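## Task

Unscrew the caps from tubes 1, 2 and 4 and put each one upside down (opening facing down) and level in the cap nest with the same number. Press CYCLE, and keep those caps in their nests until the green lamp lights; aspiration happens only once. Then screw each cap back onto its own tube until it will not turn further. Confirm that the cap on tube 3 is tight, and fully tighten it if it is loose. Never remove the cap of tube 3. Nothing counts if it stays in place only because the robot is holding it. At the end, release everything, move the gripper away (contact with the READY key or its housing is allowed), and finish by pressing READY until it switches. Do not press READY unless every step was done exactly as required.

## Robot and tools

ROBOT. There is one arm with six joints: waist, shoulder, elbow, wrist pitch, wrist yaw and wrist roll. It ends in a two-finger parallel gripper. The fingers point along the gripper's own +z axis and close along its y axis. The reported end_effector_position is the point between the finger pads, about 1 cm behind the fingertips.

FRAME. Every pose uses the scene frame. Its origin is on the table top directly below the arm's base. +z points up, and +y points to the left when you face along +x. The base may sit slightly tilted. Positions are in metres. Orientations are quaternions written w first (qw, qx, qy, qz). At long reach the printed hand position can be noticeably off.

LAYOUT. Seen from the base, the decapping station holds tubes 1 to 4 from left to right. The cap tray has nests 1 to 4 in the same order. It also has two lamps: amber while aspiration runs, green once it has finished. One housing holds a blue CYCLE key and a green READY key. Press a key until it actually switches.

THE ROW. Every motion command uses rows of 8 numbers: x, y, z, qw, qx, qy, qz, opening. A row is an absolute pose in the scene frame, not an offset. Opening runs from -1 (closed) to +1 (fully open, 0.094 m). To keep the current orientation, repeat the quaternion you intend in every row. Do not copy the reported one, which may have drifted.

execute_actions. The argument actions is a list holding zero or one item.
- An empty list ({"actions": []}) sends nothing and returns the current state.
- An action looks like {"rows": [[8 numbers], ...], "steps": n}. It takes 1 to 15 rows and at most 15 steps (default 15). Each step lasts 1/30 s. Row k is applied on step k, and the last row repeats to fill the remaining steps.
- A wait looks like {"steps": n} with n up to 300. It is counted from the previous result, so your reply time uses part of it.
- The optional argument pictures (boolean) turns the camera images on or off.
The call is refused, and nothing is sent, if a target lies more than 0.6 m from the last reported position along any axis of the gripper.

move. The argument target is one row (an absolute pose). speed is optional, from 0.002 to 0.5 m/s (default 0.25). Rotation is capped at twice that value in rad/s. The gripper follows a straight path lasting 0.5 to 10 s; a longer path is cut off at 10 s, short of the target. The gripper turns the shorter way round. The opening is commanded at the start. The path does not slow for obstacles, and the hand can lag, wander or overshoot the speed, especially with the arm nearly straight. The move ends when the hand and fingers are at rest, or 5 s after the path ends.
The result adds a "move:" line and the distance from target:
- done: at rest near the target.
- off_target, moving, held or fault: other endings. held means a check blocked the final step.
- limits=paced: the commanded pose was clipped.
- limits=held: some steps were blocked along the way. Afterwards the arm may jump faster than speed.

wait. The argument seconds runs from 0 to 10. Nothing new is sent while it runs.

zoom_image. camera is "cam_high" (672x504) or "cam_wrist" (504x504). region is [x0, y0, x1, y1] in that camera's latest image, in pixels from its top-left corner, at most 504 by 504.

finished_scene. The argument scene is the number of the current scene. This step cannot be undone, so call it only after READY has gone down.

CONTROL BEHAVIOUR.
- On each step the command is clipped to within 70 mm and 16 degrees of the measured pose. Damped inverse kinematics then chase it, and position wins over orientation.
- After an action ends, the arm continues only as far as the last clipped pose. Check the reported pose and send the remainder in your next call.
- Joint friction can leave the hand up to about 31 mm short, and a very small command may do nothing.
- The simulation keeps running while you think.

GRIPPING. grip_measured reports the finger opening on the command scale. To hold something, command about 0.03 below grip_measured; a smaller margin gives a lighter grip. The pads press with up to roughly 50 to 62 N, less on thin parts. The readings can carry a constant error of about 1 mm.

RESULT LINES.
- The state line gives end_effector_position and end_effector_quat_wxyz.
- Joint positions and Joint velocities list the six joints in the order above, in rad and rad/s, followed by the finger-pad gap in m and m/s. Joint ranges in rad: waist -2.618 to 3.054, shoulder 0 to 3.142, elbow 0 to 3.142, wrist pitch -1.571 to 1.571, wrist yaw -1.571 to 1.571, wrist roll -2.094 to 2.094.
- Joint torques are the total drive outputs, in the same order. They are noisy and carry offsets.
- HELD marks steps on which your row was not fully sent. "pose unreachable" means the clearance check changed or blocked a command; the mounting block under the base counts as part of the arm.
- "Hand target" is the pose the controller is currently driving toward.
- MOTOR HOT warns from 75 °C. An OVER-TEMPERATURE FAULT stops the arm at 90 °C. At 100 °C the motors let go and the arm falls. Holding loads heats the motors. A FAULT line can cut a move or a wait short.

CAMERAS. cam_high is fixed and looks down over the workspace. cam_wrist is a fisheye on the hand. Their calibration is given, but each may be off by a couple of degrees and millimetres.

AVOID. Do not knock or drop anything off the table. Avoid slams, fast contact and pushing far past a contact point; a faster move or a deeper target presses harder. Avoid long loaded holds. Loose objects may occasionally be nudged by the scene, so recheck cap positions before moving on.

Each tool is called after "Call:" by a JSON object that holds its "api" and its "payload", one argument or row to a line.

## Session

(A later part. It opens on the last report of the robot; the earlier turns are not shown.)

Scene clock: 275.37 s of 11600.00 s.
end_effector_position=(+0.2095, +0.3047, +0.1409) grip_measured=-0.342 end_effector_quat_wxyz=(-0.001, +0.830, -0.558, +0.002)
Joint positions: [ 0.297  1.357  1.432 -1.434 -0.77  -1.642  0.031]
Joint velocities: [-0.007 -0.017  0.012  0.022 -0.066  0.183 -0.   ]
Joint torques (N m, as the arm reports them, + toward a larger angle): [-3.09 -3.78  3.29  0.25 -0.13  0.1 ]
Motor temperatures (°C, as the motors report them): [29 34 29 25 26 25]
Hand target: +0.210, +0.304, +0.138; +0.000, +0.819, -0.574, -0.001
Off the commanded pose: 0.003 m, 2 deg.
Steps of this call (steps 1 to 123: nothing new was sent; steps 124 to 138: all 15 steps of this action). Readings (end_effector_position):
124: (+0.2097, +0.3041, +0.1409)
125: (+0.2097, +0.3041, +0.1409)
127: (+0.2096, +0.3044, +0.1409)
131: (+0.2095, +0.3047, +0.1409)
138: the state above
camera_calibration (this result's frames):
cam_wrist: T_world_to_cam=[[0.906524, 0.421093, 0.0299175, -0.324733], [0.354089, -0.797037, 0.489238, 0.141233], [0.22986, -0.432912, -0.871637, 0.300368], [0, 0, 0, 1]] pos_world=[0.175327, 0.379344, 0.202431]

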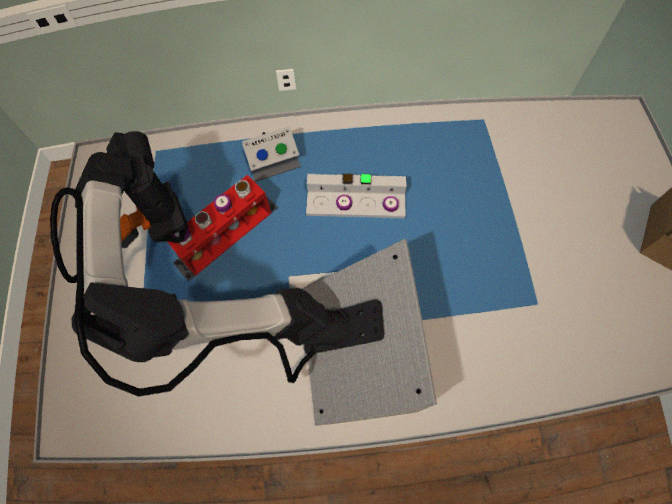

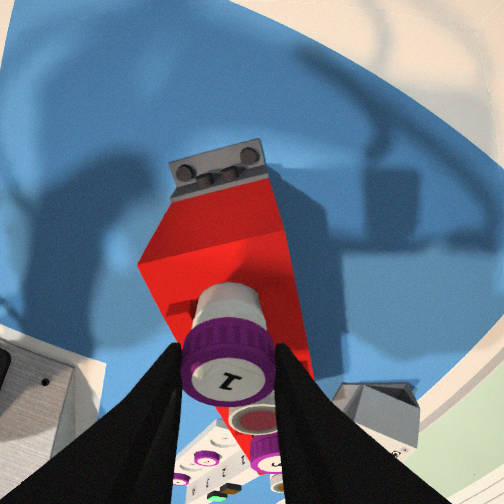

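Call:
{"api": "execute_actions", "payload": {
  "actions": [
    {"rows":[[0.2095,0.303,0.139,0,-0.848,0.53,0,-0.385],[0.2095,0.302,0.140,0,-0.848,0.53,0,-0.385],[0.2095,0.301,0.140,0,-0.848,0.53,0,-0.385],[0.2095,0.300,0.140,0,-0.848,0.53,0,-0.385],[0.2095,0.2995,0.140,0,-0.848,0.53,0,-0.385],[0.2095,0.299,0.140,0,-0.848,0.53,0,-0.385]],"steps":13}
  ],
  "pictures": false
}}

Scene clock: 278.13 s of 11600.00 s.
end_effector_position=(+0.2104, +0.3039, +0.1417) grip_measured=-0.342 end_effector_quat_wxyz=(-0.002, +0.849, -0.528, +0.004)
Joint positions: [ 0.291  1.357  1.432 -1.434 -0.77  -1.718  0.031]
Joint velocities: [ 0.007  0.012 -0.007 -0.051  0.022 -0.081 -0.002]
Joint torques (N m, as the arm reports them, + toward a larger angle): [-4.19 -3.77  2.6   0.14 -0.12 -0.02]
Motor temperatures (°C, as the motors report them): [29 34 29 25 26 25]
Hand target: +0.209, +0.299, +0.140; +0.000, +0.848, -0.530, +0.000
Off the commanded pose: 0.005 m, 1 deg.
Steps of this call (steps 1 to 70: nothing new was sent; steps 71 to 83: all 13 steps of this action). Readings (end_effector_position):
71: (+0.2095, +0.3047, +0.1409)
72: (+0.2095, +0.3047, +0.1409)
74: (+0.2095, +0.3047, +0.1409)
78: (+0.2101, +0.3042, +0.1415)
83: the state above

Call:
{"api": "execute_actions", "payload": {
  "actions": [
    {"rows":[[0.209,0.299,0.1395,0,-0.848,0.53,0,-0.385],[0.209,0.299,0.139,0,-0.848,0.53,0,-0.385],[0.209,0.2995,0.138,0,-0.848,0.53,0,-0.385],[0.209,0.300,0.137,0,-0.848,0.53,0,-0.385],[0.209,0.3005,0.136,0,-0.848,0.53,0,-0.385],[0.209,0.301,0.135,0,-0.848,0.53,0,-0.385],[0.209,0.301,0.134,0,-0.848,0.53,0,-0.385],[0.209,0.301,0.133,0,-0.848,0.53,0,-0.385],[0.209,0.301,0.132,0,-0.848,0.53,0,-0.385]],"steps":13}
  ],
  "pictures": false
}}

Scene clock: 280.27 s of 11600.00 s.
end_effector_position=(+0.2101, +0.3027, +0.1401) grip_measured=-0.342 end_effector_quat_wxyz=(-0.004, +0.848, -0.530, +0.004)
Joint positions: [ 0.291  1.35   1.416 -1.42  -0.772 -1.71   0.031]
Joint velocities: [ 0.007 -0.017 -0.007 -0.037 -0.066 -0.007 -0.001]
Joint torques (N m, as the arm reports them, + toward a larger angle): [-1.54 -3.77  1.95  0.47 -0.06  0.13]
Motor temperatures (°C, as the motors report them): [29 34 29 25 26 25]
Hand target: +0.209, +0.301, +0.132; +0.000, +0.848, -0.530, -0.000
Off the commanded pose: 0.008 m, 1 deg.
Steps of this call (steps 1 to 51: nothing new was sent; steps 52 to 64: all 13 steps of this action). Readings (end_effector_position):
52: (+0.2102, +0.3037, +0.1415)
53: (+0.2100, +0.3032, +0.1411)
55: (+0.2100, +0.3028, +0.1406)
59: (+0.2102, +0.3025, +0.1400)
64: the state above

Call:
{"api": "execute_actions", "payload": {
  "actions": [
    {"rows":[[0.209,0.301,0.132,0,-0.83,0.558,0,-0.385],[0.209,0.301,0.132,0,-0.81,0.586,0,-0.385],[0.209,0.301,0.132,0,-0.81,0.586,0,-0.385],[0.209,0.301,0.132,0,-0.81,0.586,0,-0.385],[0.209,0.301,0.132,0,-0.81,0.586,0,-0.385],[0.209,0.301,0.132,0,-0.83,0.558,0,-0.385],[0.209,0.301,0.132,0,-0.848,0.53,0,-0.385],[0.209,0.301,0.132,0,-0.866,0.5,0,-0.385],[0.209,0.301,0.132,0,-0.883,0.469,0,-0.385],[0.209,0.301,0.132,0,-0.899,0.438,0,-0.385]],"steps":15}
  ]
}}

Scene clock: 282.53 s of 11600.00 s.
end_effector_position=(+0.2088, +0.3038, +0.1349) grip_measured=-0.342 end_effector_quat_wxyz=(-0.003, +0.881, -0.473, -0.001)
Joint positions: [ 0.309  1.35   1.401 -1.401 -0.776 -1.827  0.031]
Joint velocities: [-0.007  0.027 -0.002  0.007 -0.022 -0.432  0.   ]
Joint torques (N m, as the arm reports them, + toward a larger angle): [-2.89 -4.04  3.05  0.29  0.   -0.01]
Motor temperatures (°C, as the motors report them): [29 34 29 25 26 25]
Hand target: +0.209, +0.301, +0.132; -0.000, +0.898, -0.439, +0.001
Off the commanded pose: 0.004 m, 4 deg.
Steps of this call (steps 1 to 53: nothing new was sent; steps 54 to 68: all 15 steps of this action). Readings (end_effector_position):
54: (+0.2101, +0.3027, +0.1401)
55: (+0.2101, +0.3028, +0.1401)
57: (+0.2100, +0.3029, +0.1401)
61: (+0.2098, +0.3041, +0.1396)
68: the state above
camera_calibration (this result's frames):
cam_wrist: T_world_to_cam=[[0.804998, 0.59246, 0.0311363, -0.354598], [0.507175, -0.714451, 0.48201, 0.0875934], [0.307817, -0.372226, -0.875612, 0.26071], [0, 0, 0, 1]] pos_world=[0.160775, 0.369709, 0.197101]

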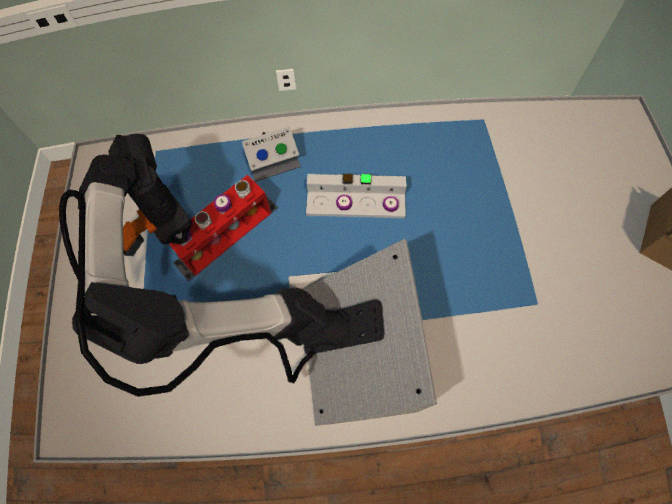

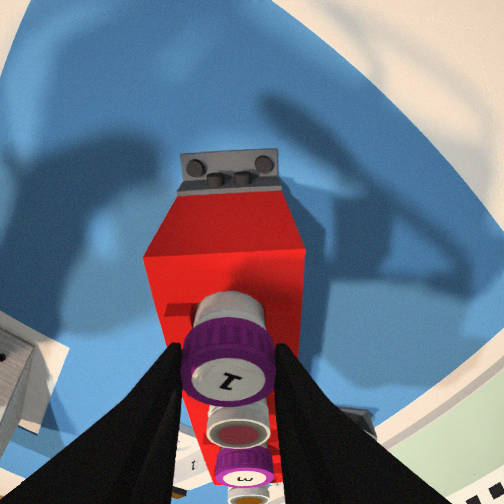

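Call:
{"api": "execute_actions", "payload": {
  "actions": [
    {"rows":[[0.2085,0.302,0.131,0,-0.899,0.438,0,-0.385],[0.208,0.303,0.130,0,-0.899,0.438,0,-0.385],[0.208,0.303,0.129,0,-0.899,0.438,0,-0.385],[0.208,0.303,0.128,0,-0.899,0.438,0,-0.385],[0.208,0.303,0.128,0,-0.899,0.438,0,-0.385],[0.208,0.303,0.128,0,-0.899,0.438,0,-0.385],[0.208,0.303,0.128,0,-0.899,0.438,0,-0.385],[0.208,0.303,0.130,0,-0.899,0.438,0,-0.36],[0.208,0.303,0.130,0,-0.899,0.438,0,-0.33],[0.208,0.303,0.130,0,-0.899,0.438,0,-0.30],[0.208,0.303,0.130,0,-0.899,0.438,0,-0.2],[0.208,0.303,0.130,0,-0.899,0.438,0,-0.05]],"steps":15}
  ],
  "pictures": false
}}

Call:
{"api": "move", "payload": {
  "target": [0.213,0.296,0.125,0,-0.899,0.438,0,-0.05],
  "speed": 0.03
}}

Scene clock: 284.83 s of 11600.00 s.
end_effector_position=(+0.2085, +0.3040, +0.1327) grip_measured=-0.053 end_effector_quat_wxyz=(-0.001, +0.897, -0.442, -0.002)
Joint positions: [ 0.318  1.35   1.397 -1.393 -0.772 -1.886  0.044]
Joint velocities: [ 0.032 -0.017  0.007 -0.007 -0.022  0.022  0.002]
Joint torques (N m, as the arm reports them, + toward a larger angle): [-2.58 -4.39  3.    0.31 -0.02  0.05]
Motor temperatures (°C, as the motors report them): [29 34 29 25 26 25]
Hand target: +0.208, +0.303, +0.130; +0.000, +0.899, -0.438, -0.000
Off the commanded pose: 0.003 m, 1 deg.
Steps of this call (steps 1 to 54: nothing new was sent; steps 55 to 69: all 15 steps of this action). Readings (end_effector_position):
55: (+0.2086, +0.3040, +0.1348)
56: (+0.2085, +0.3043, +0.1345)
58: (+0.2083, +0.3043, +0.1331)
62: (+0.2083, +0.3039, +0.1328)
69: the state above

Scene clock: 285.77 s of 11600.00 s.
end_effector_position=(+0.2098, +0.2997, +0.1281) grip_measured=-0.052 end_effector_quat_wxyz=(-0.001, +0.897, -0.441, -0.002)
Joint positions: [ 0.318  1.35   1.372 -1.37  -0.772 -1.89   0.045]
Joint velocities: [ 0.012 -0.012  0.002 -0.066 -0.007 -0.007 -0.002]
Joint torques (N m, as the arm reports them, + toward a larger angle): [-3.62 -3.55  2.9   0.28 -0.07 -0.03]
Motor temperatures (°C, as the motors report them): [29 34 29 25 26 25]
Hand target: +0.213, +0.296, +0.125; +0.000, +0.899, -0.438, -0.000
Off the commanded pose: 0.006 m, 0 deg.
move: done
camera_calibration (this result's frames):
cam_wrist: T_world_to_cam=[[0.761168, 0.648042, 0.025782, -0.359578], [0.558145, -0.674788, 0.48284, 0.0647389], [0.330298, -0.353132, -0.875329, 0.242445], [0, 0, 0, 1]] pos_world=[0.157487, 0.362322, 0.190231]

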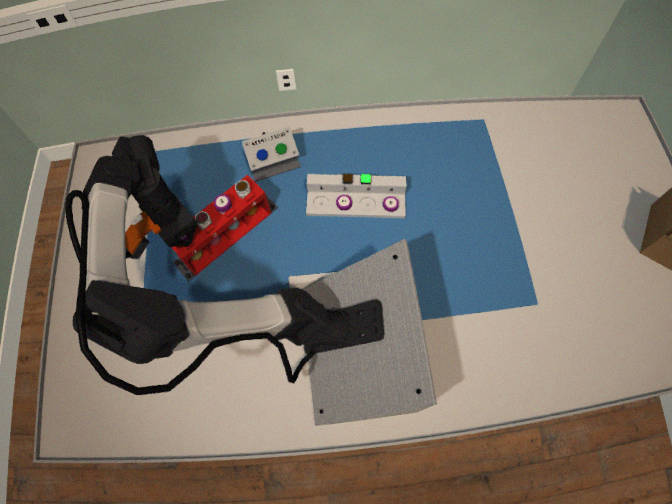

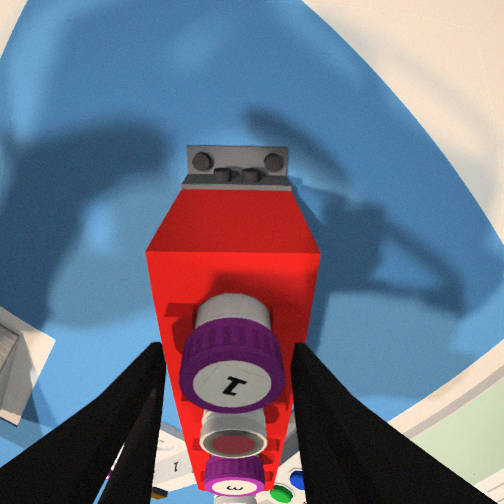

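Call:
{"api": "execute_actions", "payload": {
  "actions": [
    {"rows":[[0.213,0.297,0.126,0,-0.899,0.438,0,-0.14],[0.213,0.297,0.126,0,-0.899,0.438,0,-0.2],[0.213,0.297,0.126,0,-0.899,0.438,0,-0.25],[0.213,0.297,0.126,0,-0.899,0.438,0,-0.28],[0.213,0.297,0.126,0,-0.899,0.438,0,-0.30],[0.213,0.297,0.126,0,-0.899,0.438,0,-0.32],[0.213,0.297,0.126,0,-0.899,0.438,0,-0.34],[0.212,0.298,0.126,0,-0.899,0.438,0,-0.37],[0.2114,0.2995,0.125,0,-0.899,0.438,0,-0.37],[0.2114,0.2995,0.124,0,-0.899,0.438,0,-0.37],[0.2114,0.2995,0.123,0,-0.899,0.438,0,-0.37]],"steps":12}
  ],
  "pictures": false
}}

Call:
{"api": "execute_actions", "payload": {
  "actions": [
    {"rows":[[0.2114,0.2995,0.123,0,-0.883,0.469,0,-0.37],[0.2114,0.2995,0.123,0,-0.866,0.5,0,-0.37],[0.2114,0.2995,0.123,0,-0.848,0.53,0,-0.37],[0.2114,0.2995,0.123,0,-0.829,0.559,0,-0.37],[0.2114,0.2995,0.123,0,-0.643,0.766,0,-0.37]],"steps":15}
  ],
  "pictures": false
}}

Call:
{"api": "execute_actions", "payload": {
  "actions": [
    {"rows":[[0.2114,0.2995,0.123,0,-0.5,0.866,0,-0.37]],"steps":15}
  ],
  "pictures": false
}}

Call:
{"api": "move", "payload": {
  "target": [0.2114,0.2995,0.123,0,0.707,0.707,0,-0.37],
  "speed": 0.5
}}

Scene clock: 290.53 s of 11600.00 s.
end_effector_position=(+0.2108, +0.3001, +0.1279) grip_measured=-0.324 end_effector_quat_wxyz=(-0.002, +0.898, -0.440, -0.001)
Joint positions: [ 0.319  1.35   1.372 -1.363 -0.771 -1.888  0.032]
Joint velocities: [ 0.002  0.007 -0.017  0.095 -0.007  0.007  0.   ]
Joint torques (N m, as the arm reports them, + toward a larger angle): [-2.11 -4.05  2.84  0.4  -0.06  0.1 ]
Motor temperatures (°C, as the motors report them): [29 34 29 25 26 25]
Hand target: +0.211, +0.300, +0.123; +0.000, +0.899, -0.438, -0.000
Off the commanded pose: 0.005 m, 0 deg.
Steps of this call (steps 1 to 131: nothing new was sent; steps 132 to 143: all 12 steps of this action). Readings (end_effector_position):
132: (+0.2104, +0.2999, +0.1281)
133: (+0.2104, +0.2999, +0.1281)
135: (+0.2104, +0.2999, +0.1281)
139: (+0.2108, +0.3001, +0.1281)
143: the state above

Scene clock: 291.03 s of 11600.00 s.
end_effector_position=(+0.2111, +0.3003, +0.1279) grip_measured=-0.324 end_effector_quat_wxyz=(-0.002, +0.734, -0.679, -0.001)
Joint positions: [ 0.319  1.35   1.372 -1.362 -0.771 -1.306  0.032]
Joint velocities: [ 0.012  0.007 -0.022 -0.022  0.007  1.223  0.   ]
Joint torques (N m, as the arm reports them, + toward a larger angle): [-2.98 -2.54  4.06  0.1  -0.17  0.06]
Motor temperatures (°C, as the motors report them): [29 34 29 25 26 25]
Hand target: +0.211, +0.299, +0.123; +0.006, +0.659, -0.752, -0.011
Off the commanded pose: 0.005 m, 14 deg; orientation clipped at the last step of the last action.
Steps of this call (steps 1 to 15: all 15 steps of this action). Readings (end_effector_position):
1: (+0.2108, +0.3001, +0.1279)
2: (+0.2108, +0.3001, +0.1279)
4: (+0.2108, +0.3001, +0.1279)
8: (+0.2108, +0.3002, +0.1279)
15: the state above

Scene clock: 291.53 s of 11600.00 s.
end_effector_position=(+0.2118, +0.3005, +0.1279) grip_measured=-0.324 end_effector_quat_wxyz=(+0.003, -0.526, +0.850, +0.001)
Joint positions: [ 0.319  1.35   1.372 -1.358 -0.771 -0.762  0.032]
Joint velocities: [-0.002 -0.002  0.002 -0.007  0.037  0.315  0.   ]
Joint torques (N m, as the arm reports them, + toward a larger angle): [-2.34 -3.87  3.14  0.36 -0.02  0.1 ]
Motor temperatures (°C, as the motors report them): [29 34 29 25 26 25]
Hand target: +0.211, +0.300, +0.123; -0.001, -0.501, +0.865, +0.001
Off the commanded pose: 0.005 m, 4 deg.
Steps of this call (steps 1 to 15: all 15 steps of this action). Readings (end_effector_position):
1: (+0.2111, +0.3004, +0.1279)
2: (+0.2112, +0.3004, +0.1279)
4: (+0.2113, +0.3004, +0.1279)
8: (+0.2114, +0.3004, +0.1279)
15: the state above

Scene clock: 295.40 s of 11600.00 s.
end_effector_position=(+0.2116, +0.2986, +0.1267) grip_measured=-0.323 end_effector_quat_wxyz=(+0.003, +0.705, +0.709, -0.003)
Joint positions: [ 0.323  1.352  1.372 -1.361 -0.758  1.912  0.032]
Joint velocities: [-0.017 -0.012 -0.007  0.051 -0.037 -0.037  0.001]
Joint torques (N m, as the arm reports them, + toward a larger angle): [-2.53 -4.17  2.9   0.35 -0.03  0.15]
Motor temperatures (°C, as the motors report them): [29 34 29 25 26 25]
Hand target: +0.211, +0.300, +0.123; -0.000, +0.707, +0.707, -0.000
Off the commanded pose: 0.004 m, 1 deg.
move: done
camera_calibration (this result's frames):
cam_wrist: T_world_to_cam=[[-0.998274, -0.0528363, 0.0256225, 0.221451], [-0.0341123, 0.876963, 0.479346, -0.273908], [-0.0477969, 0.477645, -0.877252, 0.0724565], [0, 0, 0, 1]] pos_world=[0.215188, 0.2173, 0.189185]

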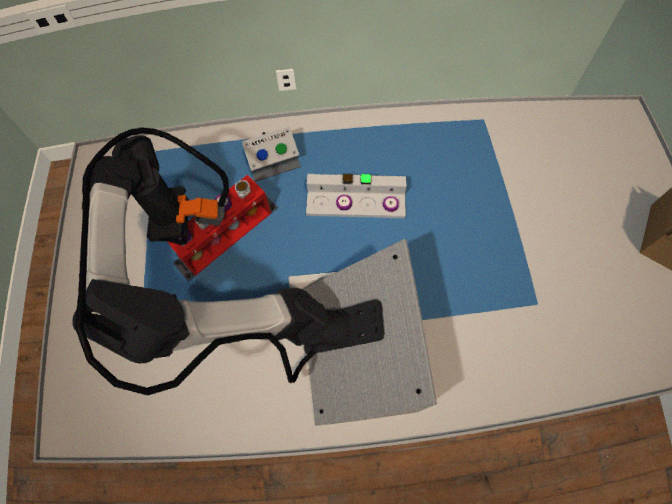

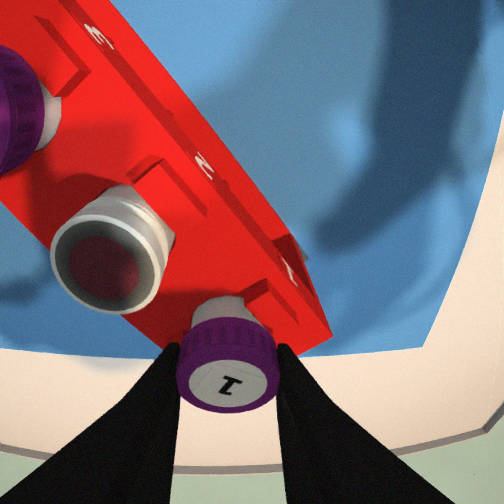

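Call:
{"api": "execute_actions", "payload": {
  "actions": []
}}

Scene clock: 301.83 s of 11600.00 s.
end_effector_position=(+0.2116, +0.2986, +0.1267) grip_measured=-0.323 end_effector_quat_wxyz=(+0.003, +0.706, +0.708, -0.003)
Joint positions: [ 0.323  1.352  1.372 -1.361 -0.758  1.915  0.032]
Joint velocities: [-0.007 -0.007 -0.017 -0.081 -0.022 -0.007  0.   ]
Joint torques (N m, as the arm reports them, + toward a larger angle): [-2.58 -4.14  2.84  0.35 -0.03  0.17]
Motor temperatures (°C, as the motors report them): [29 34 29 25 26 25]
Hand target: +0.211, +0.300, +0.123; -0.000, +0.707, +0.707, -0.000
Off the commanded pose: 0.004 m, 1 deg.
Steps of this call (steps 1 to 193: nothing new was sent). Readings (end_effector_position):
1: (+0.2116, +0.2986, +0.1267)
2: (+0.2116, +0.2986, +0.1267)
4: (+0.2116, +0.2986, +0.1267)
8: (+0.2116, +0.2986, +0.1267)
193: the state above
camera_calibration (this result's frames):
cam_wrist: T_world_to_cam=[[-0.998413, -0.0501706, 0.0255997, 0.220687], [-0.0317813, 0.877049, 0.479348, -0.274428], [-0.0465014, 0.477774, -0.877251, 0.0721438], [0, 0, 0, 1]] pos_world=[0.21497, 0.21729, 0.189185]

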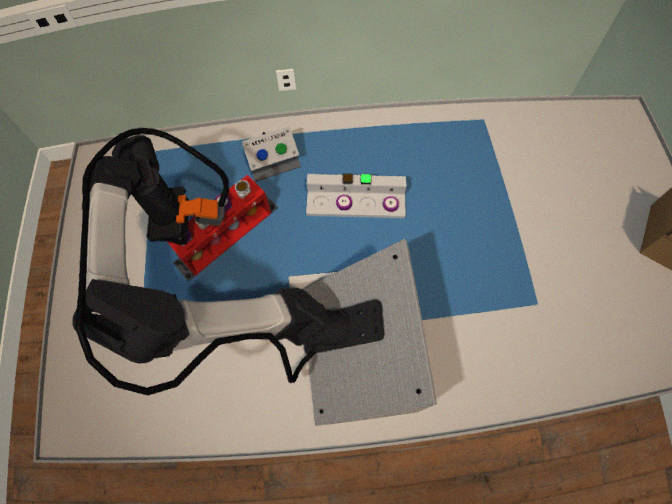

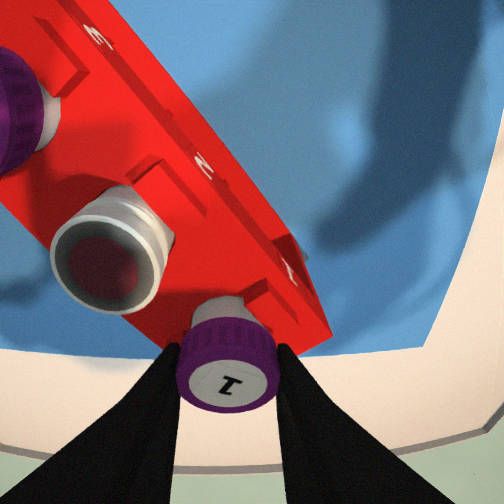

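Call:
{"api": "execute_actions", "payload": {
  "actions": [
    {"rows":[[0.211,0.300,0.123,0,0.707,0.707,0,-0.2],[0.211,0.300,0.123,0,0.707,0.707,0,0.0]],"steps":10}
  ],
  "pictures": false
}}

Call:
{"api": "move", "payload": {
  "target": [0.211,0.300,0.123,0,-0.174,0.985,0,0.0],
  "speed": 0.5
}}

Call:
{"api": "move", "payload": {
  "target": [0.211,0.300,0.123,0,-0.866,0.5,0,0.0],
  "speed": 0.5
}}

Scene clock: 303.47 s of 11600.00 s.
end_effector_position=(+0.2123, +0.2994, +0.1263) grip_measured=-0.002 end_effector_quat_wxyz=(+0.004, +0.708, +0.707, -0.001)
Joint positions: [ 0.326  1.352  1.372 -1.354 -0.758  1.924  0.047]
Joint velocities: [ 0.012  0.002  0.012 -0.022 -0.095 -0.066 -0.001]
Joint torques (N m, as the arm reports them, + toward a larger angle): [-2.7  -4.37  2.84  0.29 -0.03  0.12]
Motor temperatures (°C, as the motors report them): [29 34 29 25 26 25]
Hand target: +0.211, +0.300, +0.123; -0.000, +0.707, +0.707, -0.000
Off the commanded pose: 0.004 m, 0 deg.
Steps of this call (steps 1 to 39: nothing new was sent; steps 40 to 49: all 10 steps of this action). Readings (end_effector_position):
40: (+0.2116, +0.2986, +0.1267)
41: (+0.2118, +0.2988, +0.1266)
43: (+0.2119, +0.2992, +0.1264)
47: (+0.2122, +0.2994, +0.1263)
49: the state above

Scene clock: 306.40 s of 11600.00 s.
end_effector_position=(+0.2134, +0.2994, +0.1243) grip_measured=-0.002 end_effector_quat_wxyz=(+0.002, -0.167, +0.986, -0.003)
Joint positions: [ 0.331  1.352  1.364 -1.339 -0.758  0.025  0.047]
Joint velocities: [-0.007 -0.012  0.002 -0.007 -0.022  0.081  0.001]
Joint torques (N m, as the arm reports them, + toward a larger angle): [-3.15 -4.5   3.48  0.23 -0.07 -0.04]
Motor temperatures (°C, as the motors report them): [29 34 29 25 26 25]
Hand target: +0.211, +0.300, +0.123; +0.000, -0.174, +0.985, -0.000
Off the commanded pose: 0.003 m, 1 deg.
move: done
camera_calibration (this result's frames):
cam_wrist: T_world_to_cam=[[0.374614, -0.926586, 0.0332241, 0.19107], [-0.817307, -0.313088, 0.48372, 0.249516], [-0.437806, -0.208362, -0.874592, 0.358307], [0, 0, 0, 1]] pos_world=[0.289223, 0.329821, 0.186328]

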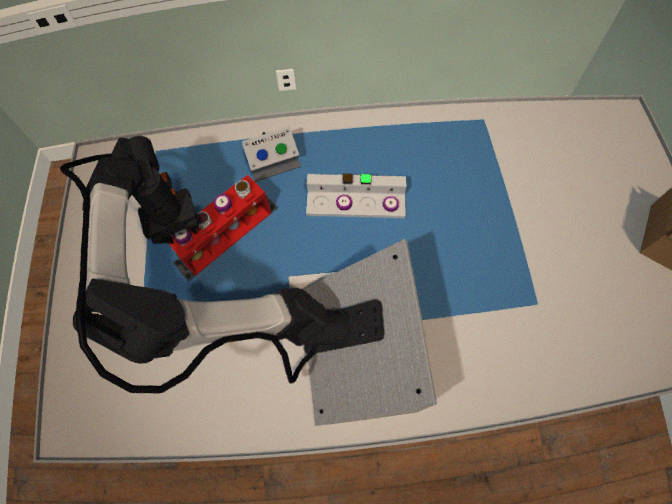

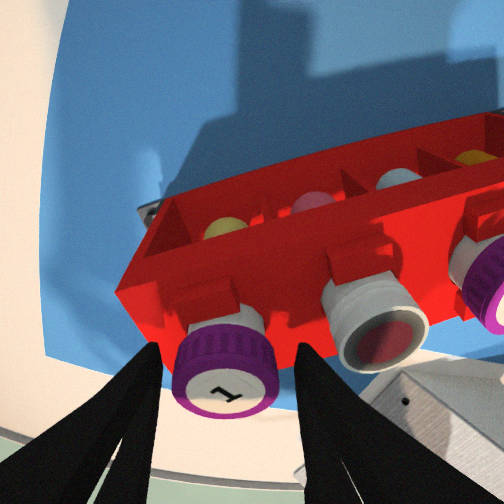

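Scene clock: 308.93 s of 11600.00 s.
end_effector_position=(+0.2137, +0.2996, +0.1243) grip_measured=-0.002 end_effector_quat_wxyz=(+0.000, +0.863, -0.506, +0.004)
Joint positions: [ 0.331  1.352  1.364 -1.338 -0.758 -1.719  0.047]
Joint velocities: [ 0.017 -0.007  0.012 -0.051  0.007  0.037  0.   ]
Joint torques (N m, as the arm reports them, + toward a larger angle): [-3.05 -4.46  3.48  0.15 -0.12 -0.02]
Motor temperatures (°C, as the motors report them): [29 34 29 25 26 25]
Hand target: +0.211, +0.300, +0.123; +0.000, +0.866, -0.500, -0.000
Off the commanded pose: 0.003 m, 1 deg.
move: done
camera_calibration (this result's frames):
cam_wrist: T_world_to_cam=[[0.847274, 0.530326, 0.0296957, -0.345932], [0.449016, -0.744993, 0.493326, 0.107348], [0.283746, -0.404648, -0.869338, 0.262401], [0, 0, 0, 1]] pos_world=[0.170443, 0.36961, 0.18543]

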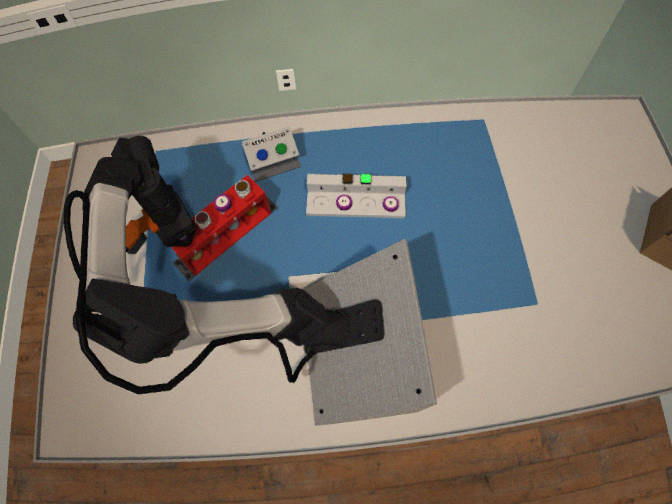

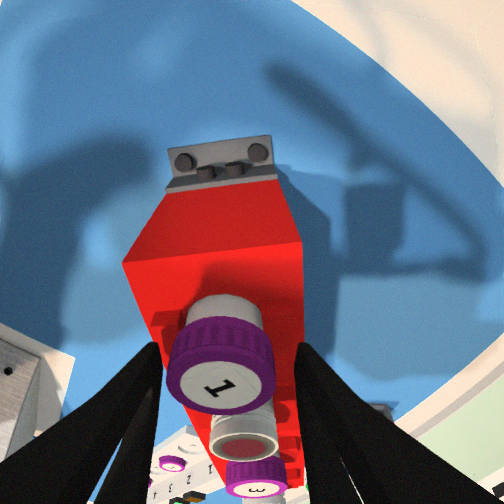

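Call:
{"api": "execute_actions", "payload": {
  "actions": [
    {"rows":[[0.210,0.299,0.123,0,-0.866,0.5,0,-0.1],[0.210,0.299,0.123,0,-0.866,0.5,0,-0.2],[0.210,0.299,0.123,0,-0.866,0.5,0,-0.25],[0.210,0.299,0.123,0,-0.866,0.5,0,-0.28],[0.210,0.299,0.123,0,-0.866,0.5,0,-0.3],[0.210,0.299,0.123,0,-0.866,0.5,0,-0.32],[0.210,0.299,0.123,0,-0.866,0.5,0,-0.34],[0.210,0.299,0.123,0,-0.866,0.5,0,-0.36],[0.210,0.299,0.123,0,-0.866,0.5,0,-0.375]],"steps":14}
  ],
  "pictures": false
}}

Call:
{"api": "move", "payload": {
  "target": [0.211,0.2995,0.122,0,0.342,0.94,0,-0.375],
  "speed": 0.5
}}

Scene clock: 311.13 s of 11600.00 s.
end_effector_position=(+0.2123, +0.2987, +0.1239) grip_measured=-0.319 end_effector_quat_wxyz=(+0.003, +0.863, -0.506, +0.002)
Joint positions: [ 0.331  1.352  1.362 -1.344 -0.758 -1.724  0.032]
Joint velocities: [-0.007 -0.002  0.017 -0.037 -0.037 -0.11  -0.001]
Joint torques (N m, as the arm reports them, + toward a larger angle): [-3.3  -4.74  3.06  0.2  -0.14 -0.02]
Motor temperatures (°C, as the motors report them): [29 34 29 25 26 25]
Hand target: +0.210, +0.299, +0.123; +0.000, +0.866, -0.500, -0.000
Off the commanded pose: 0.002 m, 1 deg.
Steps of this call (steps 1 to 52: nothing new was sent; steps 53 to 66: all 14 steps of this action). Readings (end_effector_position):
53: (+0.2137, +0.2996, +0.1243)
54: (+0.2137, +0.2996, +0.1243)
56: (+0.2127, +0.2990, +0.1242)
60: (+0.2123, +0.2987, +0.1239)
66: the state above

Scene clock: 314.93 s of 11600.00 s.
end_effector_position=(+0.2106, +0.3002, +0.1226) grip_measured=-0.320 end_effector_quat_wxyz=(-0.008, +0.322, +0.947, +0.002)
Joint positions: [ 0.331  1.357  1.36  -1.349 -0.777  1.005  0.032]
Joint velocities: [-0.002 -0.007 -0.002 -0.007 -0.022  0.095 -0.   ]
Joint torques (N m, as the arm reports them, + toward a larger angle): [-3.03 -4.69  3.49  0.33  0.08  0.47]
Motor temperatures (°C, as the motors report them): [29 34 29 25 26 25]
Hand target: +0.211, +0.299, +0.122; -0.001, +0.341, +0.940, +0.000
Off the commanded pose: 0.001 m, 3 deg.
move: off_target
camera_calibration (this result's frames):
cam_wrist: T_world_to_cam=[[-0.570921, -0.820547, 0.0274085, 0.360897], [-0.702713, 0.505653, 0.50051, -0.0236985], [-0.424551, 0.266492, -0.865297, 0.209305], [0, 0, 0, 1]] pos_world=[0.278251, 0.252338, 0.18308]

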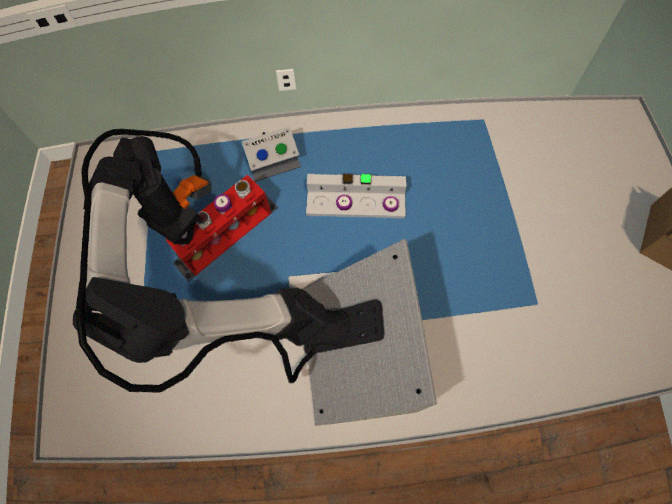

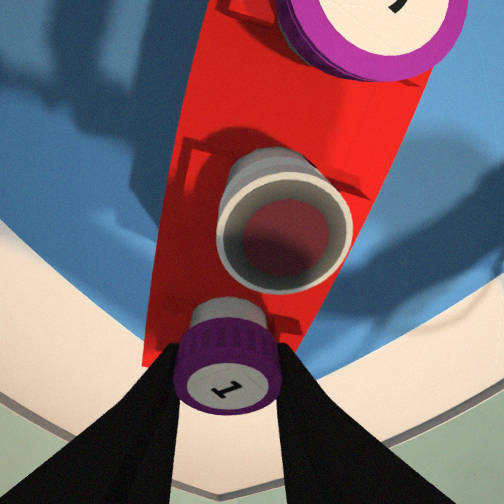

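Continue to ψ=128.

Call:
{"api": "move", "payload": {
  "target": [0.211,0.2995,0.122,0,0.438,0.899,0,-0.385],
  "speed": 0.15
}}

Scene clock: 316.70 s of 11600.00 s.
end_effector_position=(+0.2108, +0.3006, +0.1225) grip_measured=-0.320 end_effector_quat_wxyz=(-0.008, +0.409, +0.912, +0.002)
Joint positions: [ 0.331  1.357  1.36  -1.347 -0.778  1.193  0.032]
Joint velocities: [-0.017  0.017 -0.002 -0.051 -0.007  0.022  0.001]
Joint torques (N m, as the arm reports them, + toward a larger angle): [-3.04 -4.8   3.53  0.28  0.09  0.57]
Motor temperatures (°C, as the motors report them): [29 34 29 25 26 25]
Hand target: +0.211, +0.300, +0.122; -0.002, +0.437, +0.899, -0.000
Off the commanded pose: 0.001 m, 4 deg.
move: off_target
camera_calibration (this result's frames):
cam_wrist: T_world_to_cam=[[-0.713452, -0.700096, 0.0291712, 0.354924], [-0.595835, 0.628058, 0.500523, -0.0830241], [-0.368736, 0.339718, -0.865231, 0.175394], [0, 0, 0, 1]] pos_world=[0.268426, 0.24104, 0.182958]

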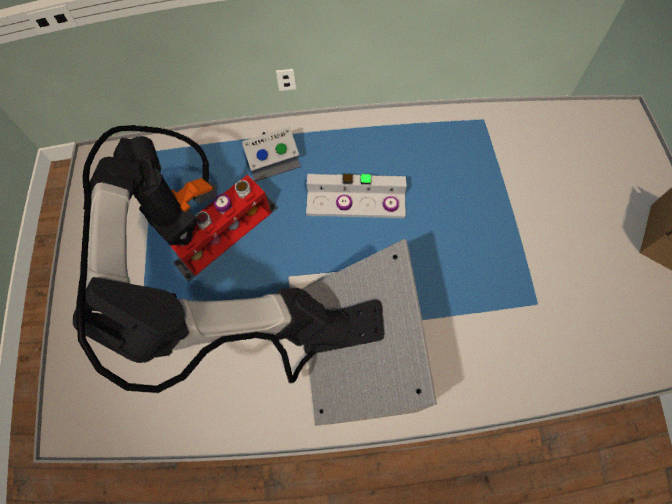

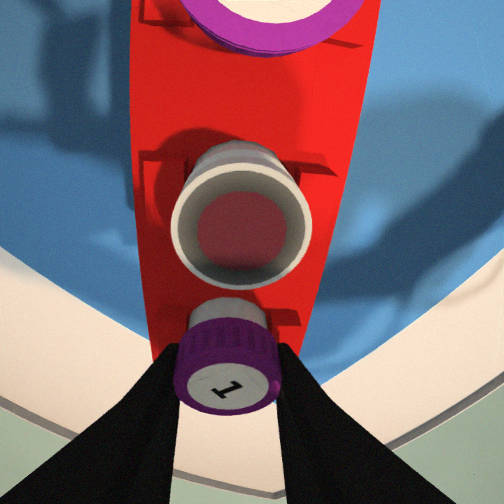

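Call:
{"api": "move", "payload": {
  "target": [0.211,0.2995,0.122,0,0.515,0.857,0,-0.385],
  "speed": 0.15
}}

Scene clock: 319.33 s of 11600.00 s.
end_effector_position=(+0.2110, +0.3004, +0.1223) grip_measured=-0.320 end_effector_quat_wxyz=(-0.007, +0.443, +0.897, +0.000)
Joint positions: [ 0.333  1.357  1.36  -1.346 -0.775  1.269  0.032]
Joint velocities: [ 0.007 -0.012  0.022 -0.022 -0.007 -0.066 -0.002]
Joint torques (N m, as the arm reports them, + toward a larger angle): [-3.59 -4.17  3.79  0.13  0.03  1.27]
Motor temperatures (°C, as the motors report them): [29 34 29 25 26 25]
Hand target: +0.211, +0.299, +0.122; -0.006, +0.511, +0.859, -0.001
Off the commanded pose: 0.001 m, 9 deg.
move: off_target
camera_calibration (this result's frames):
cam_wrist: T_world_to_cam=[[-0.763107, -0.645518, 0.0312154, 0.348781], [-0.548062, 0.671983, 0.498063, -0.105662], [-0.342485, 0.362967, -0.866579, 0.162948], [0, 0, 0, 1]] pos_world=[0.264056, 0.237003, 0.182946]

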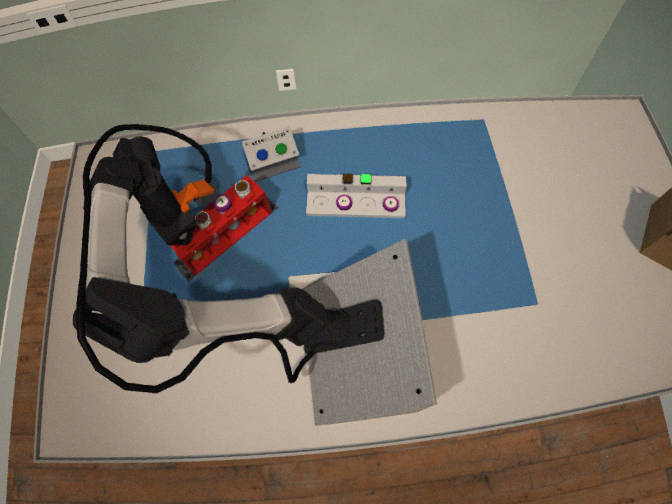

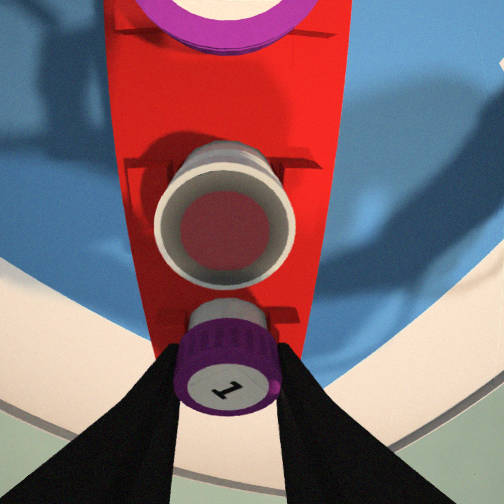

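Call:
{"api": "execute_actions", "payload": {
  "actions": [
    {"rows":[[0.211,0.2995,0.122,0,0.49,0.872,0,-0.385],[0.211,0.2995,0.122,0,0.47,0.883,0,-0.385],[0.211,0.2995,0.122,0,0.45,0.893,0,-0.385],[0.211,0.2995,0.122,0,0.45,0.893,0,-0.385],[0.211,0.2995,0.122,0,0.45,0.893,0,-0.3],[0.211,0.2995,0.122,0,0.45,0.893,0,-0.15],[0.211,0.2995,0.122,0,0.45,0.893,0,0.0]],"steps":12}
  ],
  "pictures": false
}}

Call:
{"api": "move", "payload": {
  "target": [0.211,0.2995,0.158,0,0.45,0.893,0,0.0],
  "speed": 0.2
}}

Call:
{"api": "move", "payload": {
  "target": [0.2754,0.2162,0.158,0,-0.707,0.707,0,0.0],
  "speed": 0.5
}}

Scene clock: 321.20 s of 11600.00 s.
end_effector_position=(+0.2110, +0.3006, +0.1224) grip_measured=-0.002 end_effector_quat_wxyz=(-0.005, +0.446, +0.895, -0.000)
Joint positions: [ 0.335  1.355  1.36  -1.343 -0.77   1.281  0.047]
Joint velocities: [-0.002  0.002 -0.022  0.037 -0.125  0.11   0.   ]
Joint torques (N m, as the arm reports them, + toward a larger angle): [-3.28 -4.68  3.33  0.28  0.07  0.1 ]
Motor temperatures (°C, as the motors report them): [29 34 30 25 26 26]
Hand target: +0.211, +0.299, +0.122; -0.000, +0.450, +0.893, -0.000
Off the commanded pose: 0.001 m, 1 deg.
Steps of this call (steps 1 to 44: nothing new was sent; steps 45 to 56: all 12 steps of this action). Readings (end_effector_position):
45: (+0.2110, +0.3004, +0.1223)
46: (+0.2109, +0.3005, +0.1224)
48: (+0.2109, +0.3005, +0.1224)
52: (+0.2110, +0.3006, +0.1224)
56: the state above

Scene clock: 322.40 s of 11600.00 s.
end_effector_position=(+0.2094, +0.2985, +0.1559) grip_measured=-0.002 end_effector_quat_wxyz=(+0.005, +0.447, +0.895, -0.002)
Joint positions: [ 0.233  1.371  1.476 -1.523 -0.773  1.155  0.047]
Joint velocities: [ 0.027 -0.002 -0.012 -0.007 -0.066  0.007 -0.001]
Joint torques (N m, as the arm reports them, + toward a larger angle): [-4.4  -2.58  5.19  0.01 -0.05 -0.02]
Motor temperatures (°C, as the motors report them): [29 34 30 25 26 25]
Hand target: +0.211, +0.299, +0.158; +0.001, +0.450, +0.893, -0.000
Off the commanded pose: 0.003 m, 1 deg.
move: done
camera_calibration (this result's frames):
cam_wrist: T_world_to_cam=[[-0.769102, -0.638576, 0.0264926, 0.345235], [-0.551792, 0.684354, 0.47664, -0.121595], [-0.322501, 0.351966, -0.878699, 0.193279], [0, 0, 0, 1]] pos_world=[0.260758, 0.235645, 0.218645]

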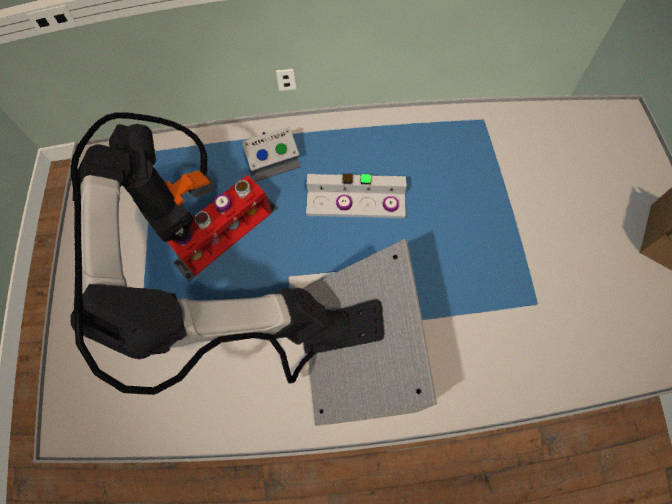

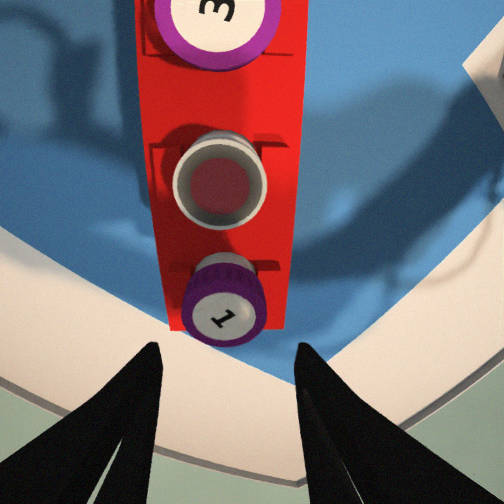

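Scene clock: 325.67 s of 11600.00 s.
end_effector_position=(+0.2720, +0.2156, +0.1558) grip_measured=-0.002 end_effector_quat_wxyz=(+0.006, +0.707, -0.707, +0.004)
Joint positions: [-0.009  1.625  1.47  -1.517 -0.775 -1.692  0.047]
Joint velocities: [-0.012 -0.007 -0.007 -0.007 -0.022  0.037 -0.   ]
Joint torques (N m, as the arm reports them, + toward a larger angle): [-6.07 -2.48  5.15  0.04 -0.14 -0.02]
Motor temperatures (°C, as the motors report them): [29 34 30 25 26 25]
Hand target: +0.276, +0.215, +0.158; +0.000, +0.707, -0.707, +0.001
Off the commanded pose: 0.004 m, 1 deg.
move: done
camera_calibration (this result's frames):
cam_wrist: T_world_to_cam=[[0.998557, 0.0487501, 0.022539, -0.287934], [0.031032, -0.866209, 0.498717, 0.142083], [0.0438359, -0.497297, -0.866472, 0.324104], [0, 0, 0, 1]] pos_world=[0.268902, 0.298287, 0.216458]

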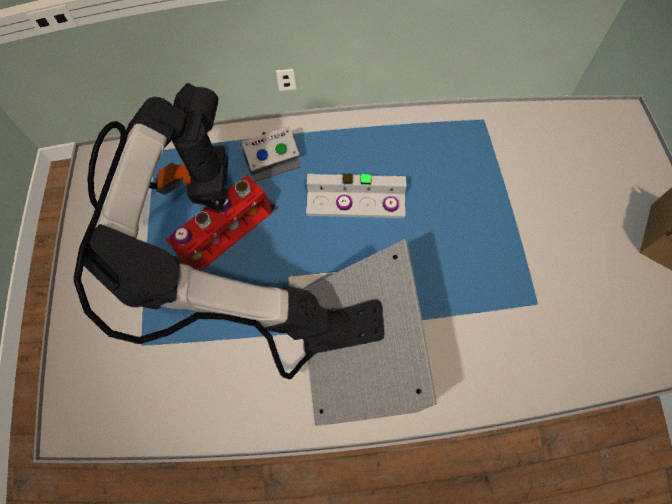

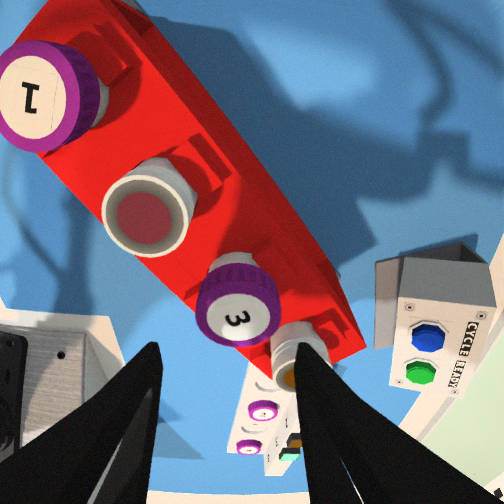

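Call:
{"api": "move", "payload": {
  "target": [0.2745,0.2162,0.120,0,-0.707,0.707,0,0.0],
  "speed": 0.08
}}

Scene clock: 330.07 s of 11600.00 s.
end_effector_position=(+0.2769, +0.2114, +0.1200) grip_measured=-0.002 end_effector_quat_wxyz=(+0.009, +0.702, -0.712, -0.002)
Joint positions: [ 0.071  1.625  1.357 -1.342 -0.784 -1.578  0.047]
Joint velocities: [ 0.002  0.002  0.002  0.037 -0.051  0.022 -0.001]
Joint torques (N m, as the arm reports them, + toward a larger angle): [-4.52 -5.59  2.68  0.28 -0.17  0.09]
Motor temperatures (°C, as the motors report them): [29 34 30 25 26 25]
Hand target: +0.275, +0.216, +0.120; +0.000, +0.707, -0.707, -0.001
Off the commanded pose: 0.005 m, 1 deg.
move: done
camera_calibration (this result's frames):
cam_wrist: T_world_to_cam=[[0.999318, 0.0350078, 0.0117288, -0.287828], [0.0246145, -0.868503, 0.495073, 0.158842], [0.0275179, -0.494447, -0.868772, 0.294877], [0, 0, 0, 1]] pos_world=[0.275607, 0.293832, 0.180918]

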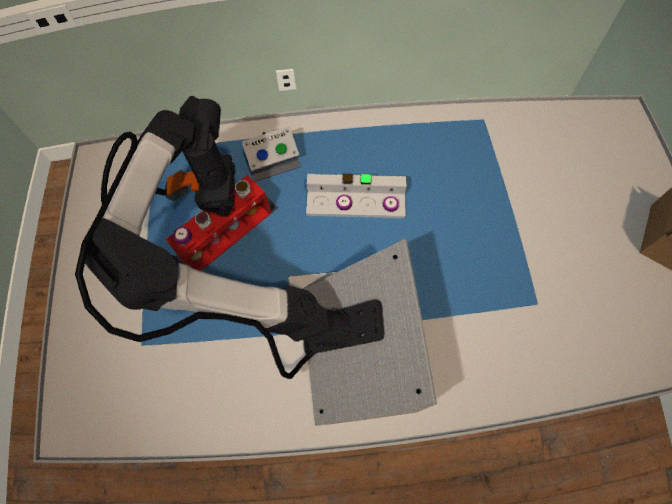

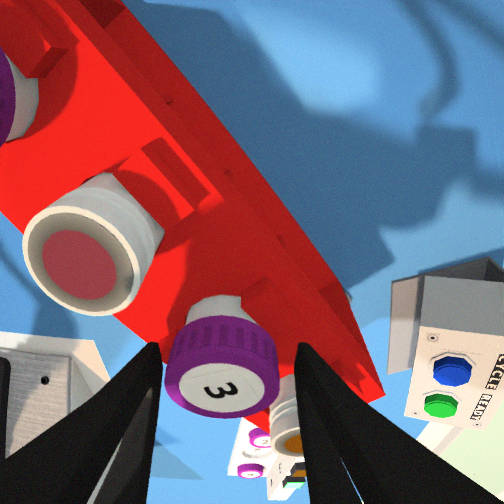

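Need +y 5 mm.

Call:
{"api": "execute_actions", "payload": {
  "actions": [
    {"rows":[[0.274,0.217,0.121,0,-0.707,0.707,0,0],[0.2735,0.218,0.1215,0,-0.707,0.707,0,0],[0.273,0.219,0.122,0,-0.707,0.707,0,0],[0.273,0.220,0.1225,0,-0.707,0.707,0,0],[0.273,0.221,0.123,0,-0.707,0.707,0,0]],"steps":15}
  ]
}}

Scene clock: 331.57 s of 11600.00 s.
end_effector_position=(+0.2761, +0.2149, +0.1234) grip_measured=-0.002 end_effector_quat_wxyz=(+0.003, +0.705, -0.710, +0.004)
Joint positions: [ 0.071  1.606  1.357 -1.339 -0.784 -1.57   0.047]
Joint velocities: [ 0.012  0.007 -0.012 -0.007 -0.051  0.081 -0.   ]
Joint torques (N m, as the arm reports them, + toward a larger angle): [-3.97 -4.89  3.8   0.13 -0.16  0.12]
Motor temperatures (°C, as the motors report them): [29 34 30 25 26 25]
Hand target: +0.273, +0.221, +0.123; +0.000, +0.707, -0.707, -0.000
Off the commanded pose: 0.007 m, 1 deg.
Steps of this call (steps 1 to 30: nothing new was sent; steps 31 to 45: all 15 steps of this action). Readings (end_effector_position):
31: (+0.2773, +0.2116, +0.1202)
32: (+0.2771, +0.2120, +0.1206)
34: (+0.2766, +0.2133, +0.1219)
38: (+0.2761, +0.2149, +0.1234)
45: the state above
camera_calibration (this result's frames):
cam_wrist: T_world_to_cam=[[0.998765, 0.0418306, 0.0267924, -0.290335], [0.0230879, -0.868453, 0.495234, 0.160649], [0.0439838, -0.494004, -0.868346, 0.294956], [0, 0, 0, 1]] pos_world=[0.273294, 0.29737, 0.184344]

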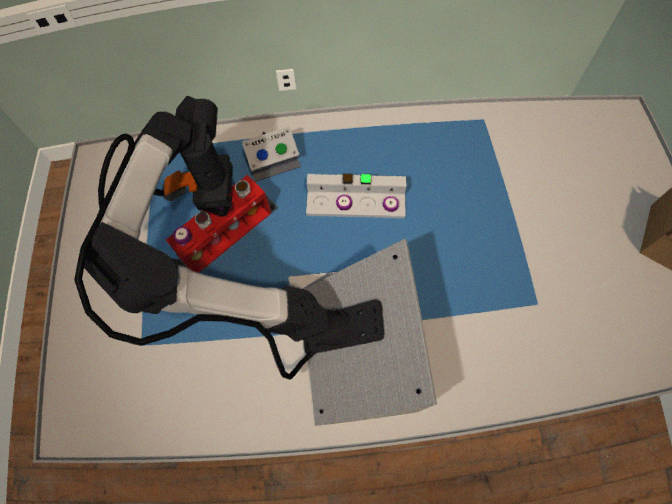

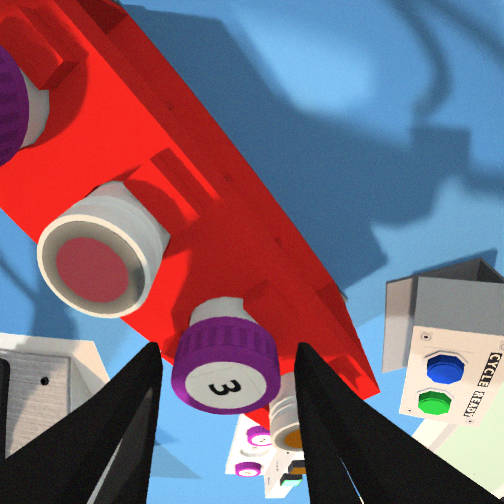

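Close and turn 15°.

Call:
{"api": "execute_actions", "payload": {
  "actions": [
    {"rows":[[0.273,0.221,0.123,0,-0.707,0.707,0,-0.1],[0.273,0.221,0.123,0,-0.707,0.707,0,-0.2],[0.273,0.221,0.123,0,-0.707,0.707,0,-0.25],[0.273,0.221,0.123,0,-0.707,0.707,0,-0.28],[0.273,0.221,0.123,0,-0.707,0.707,0,-0.3],[0.273,0.221,0.123,0,-0.707,0.707,0,-0.32],[0.273,0.220,0.123,0,-0.707,0.707,0,-0.34],[0.273,0.220,0.123,0,-0.707,0.707,0,-0.36],[0.274,0.219,0.123,0,-0.707,0.707,0,-0.38]],"steps":13}
  ],
  "pictures": false
}}

Call:
{"api": "execute_actions", "payload": {
  "actions": [
    {"rows":[[0.274,0.218,0.123,0,-0.701,0.713,0,-0.38],[0.274,0.218,0.123,0,-0.695,0.719,0,-0.38],[0.274,0.218,0.123,0,-0.688,0.725,0,-0.38],[0.274,0.218,0.123,0,-0.682,0.731,0,-0.38],[0.274,0.218,0.123,0,-0.676,0.737,0,-0.38],[0.274,0.218,0.123,0,-0.669,0.743,0,-0.38],[0.274,0.218,0.123,0,-0.663,0.749,0,-0.38],[0.274,0.218,0.123,0,-0.656,0.755,0,-0.38],[0.274,0.218,0.123,0,-0.649,0.76,0,-0.38],[0.274,0.218,0.123,0,-0.643,0.766,0,-0.38]],"steps":15}
  ],
  "pictures": false
}}

Scene clock: 333.67 s of 11600.00 s.
end_effector_position=(+0.2756, +0.2151, +0.1232) grip_measured=-0.317 end_effector_quat_wxyz=(+0.004, +0.704, -0.710, +0.003)
Joint positions: [ 0.072  1.606  1.357 -1.341 -0.784 -1.569  0.032]
Joint velocities: [-0.017 -0.017 -0.027 -0.081 -0.066 -0.007  0.   ]
Joint torques (N m, as the arm reports them, + toward a larger angle): [-4.61 -4.54  3.73  0.16 -0.16  0.07]
Motor temperatures (°C, as the motors report them): [29 34 30 25 26 25]
Hand target: +0.274, +0.219, +0.123; -0.000, +0.707, -0.707, -0.000
Off the commanded pose: 0.004 m, 1 deg.
Steps of this call (steps 1 to 50: nothing new was sent; steps 51 to 63: all 13 steps of this action). Readings (end_effector_position):
51: (+0.2761, +0.2149, +0.1234)
52: (+0.2761, +0.2149, +0.1234)
54: (+0.2760, +0.2149, +0.1234)
58: (+0.2756, +0.2151, +0.1232)
63: the state above

Scene clock: 334.17 s of 11600.00 s.
end_effector_position=(+0.2755, +0.2151, +0.1232) grip_measured=-0.317 end_effector_quat_wxyz=(-0.004, -0.656, +0.755, -0.003)
Joint positions: [ 0.072  1.606  1.357 -1.342 -0.784 -1.437  0.032]
Joint velocities: [-0.012 -0.007  0.002 -0.037  0.022  0.095  0.001]
Joint torques (N m, as the arm reports them, + toward a larger angle): [-4.81 -4.48  3.63  0.14 -0.17  0.14]
Motor temperatures (°C, as the motors report them): [29 34 30 25 26 25]
Hand target: +0.274, +0.218, +0.123; -0.000, -0.643, +0.766, +0.001
Off the commanded pose: 0.003 m, 2 deg.
Steps of this call (steps 1 to 15: all 15 steps of this action). Readings (end_effector_position):
1: (+0.2756, +0.2151, +0.1232)
2: (+0.2756, +0.2151, +0.1232)
4: (+0.2756, +0.2151, +0.1232)
8: (+0.2756, +0.2151, +0.1232)
15: the state above


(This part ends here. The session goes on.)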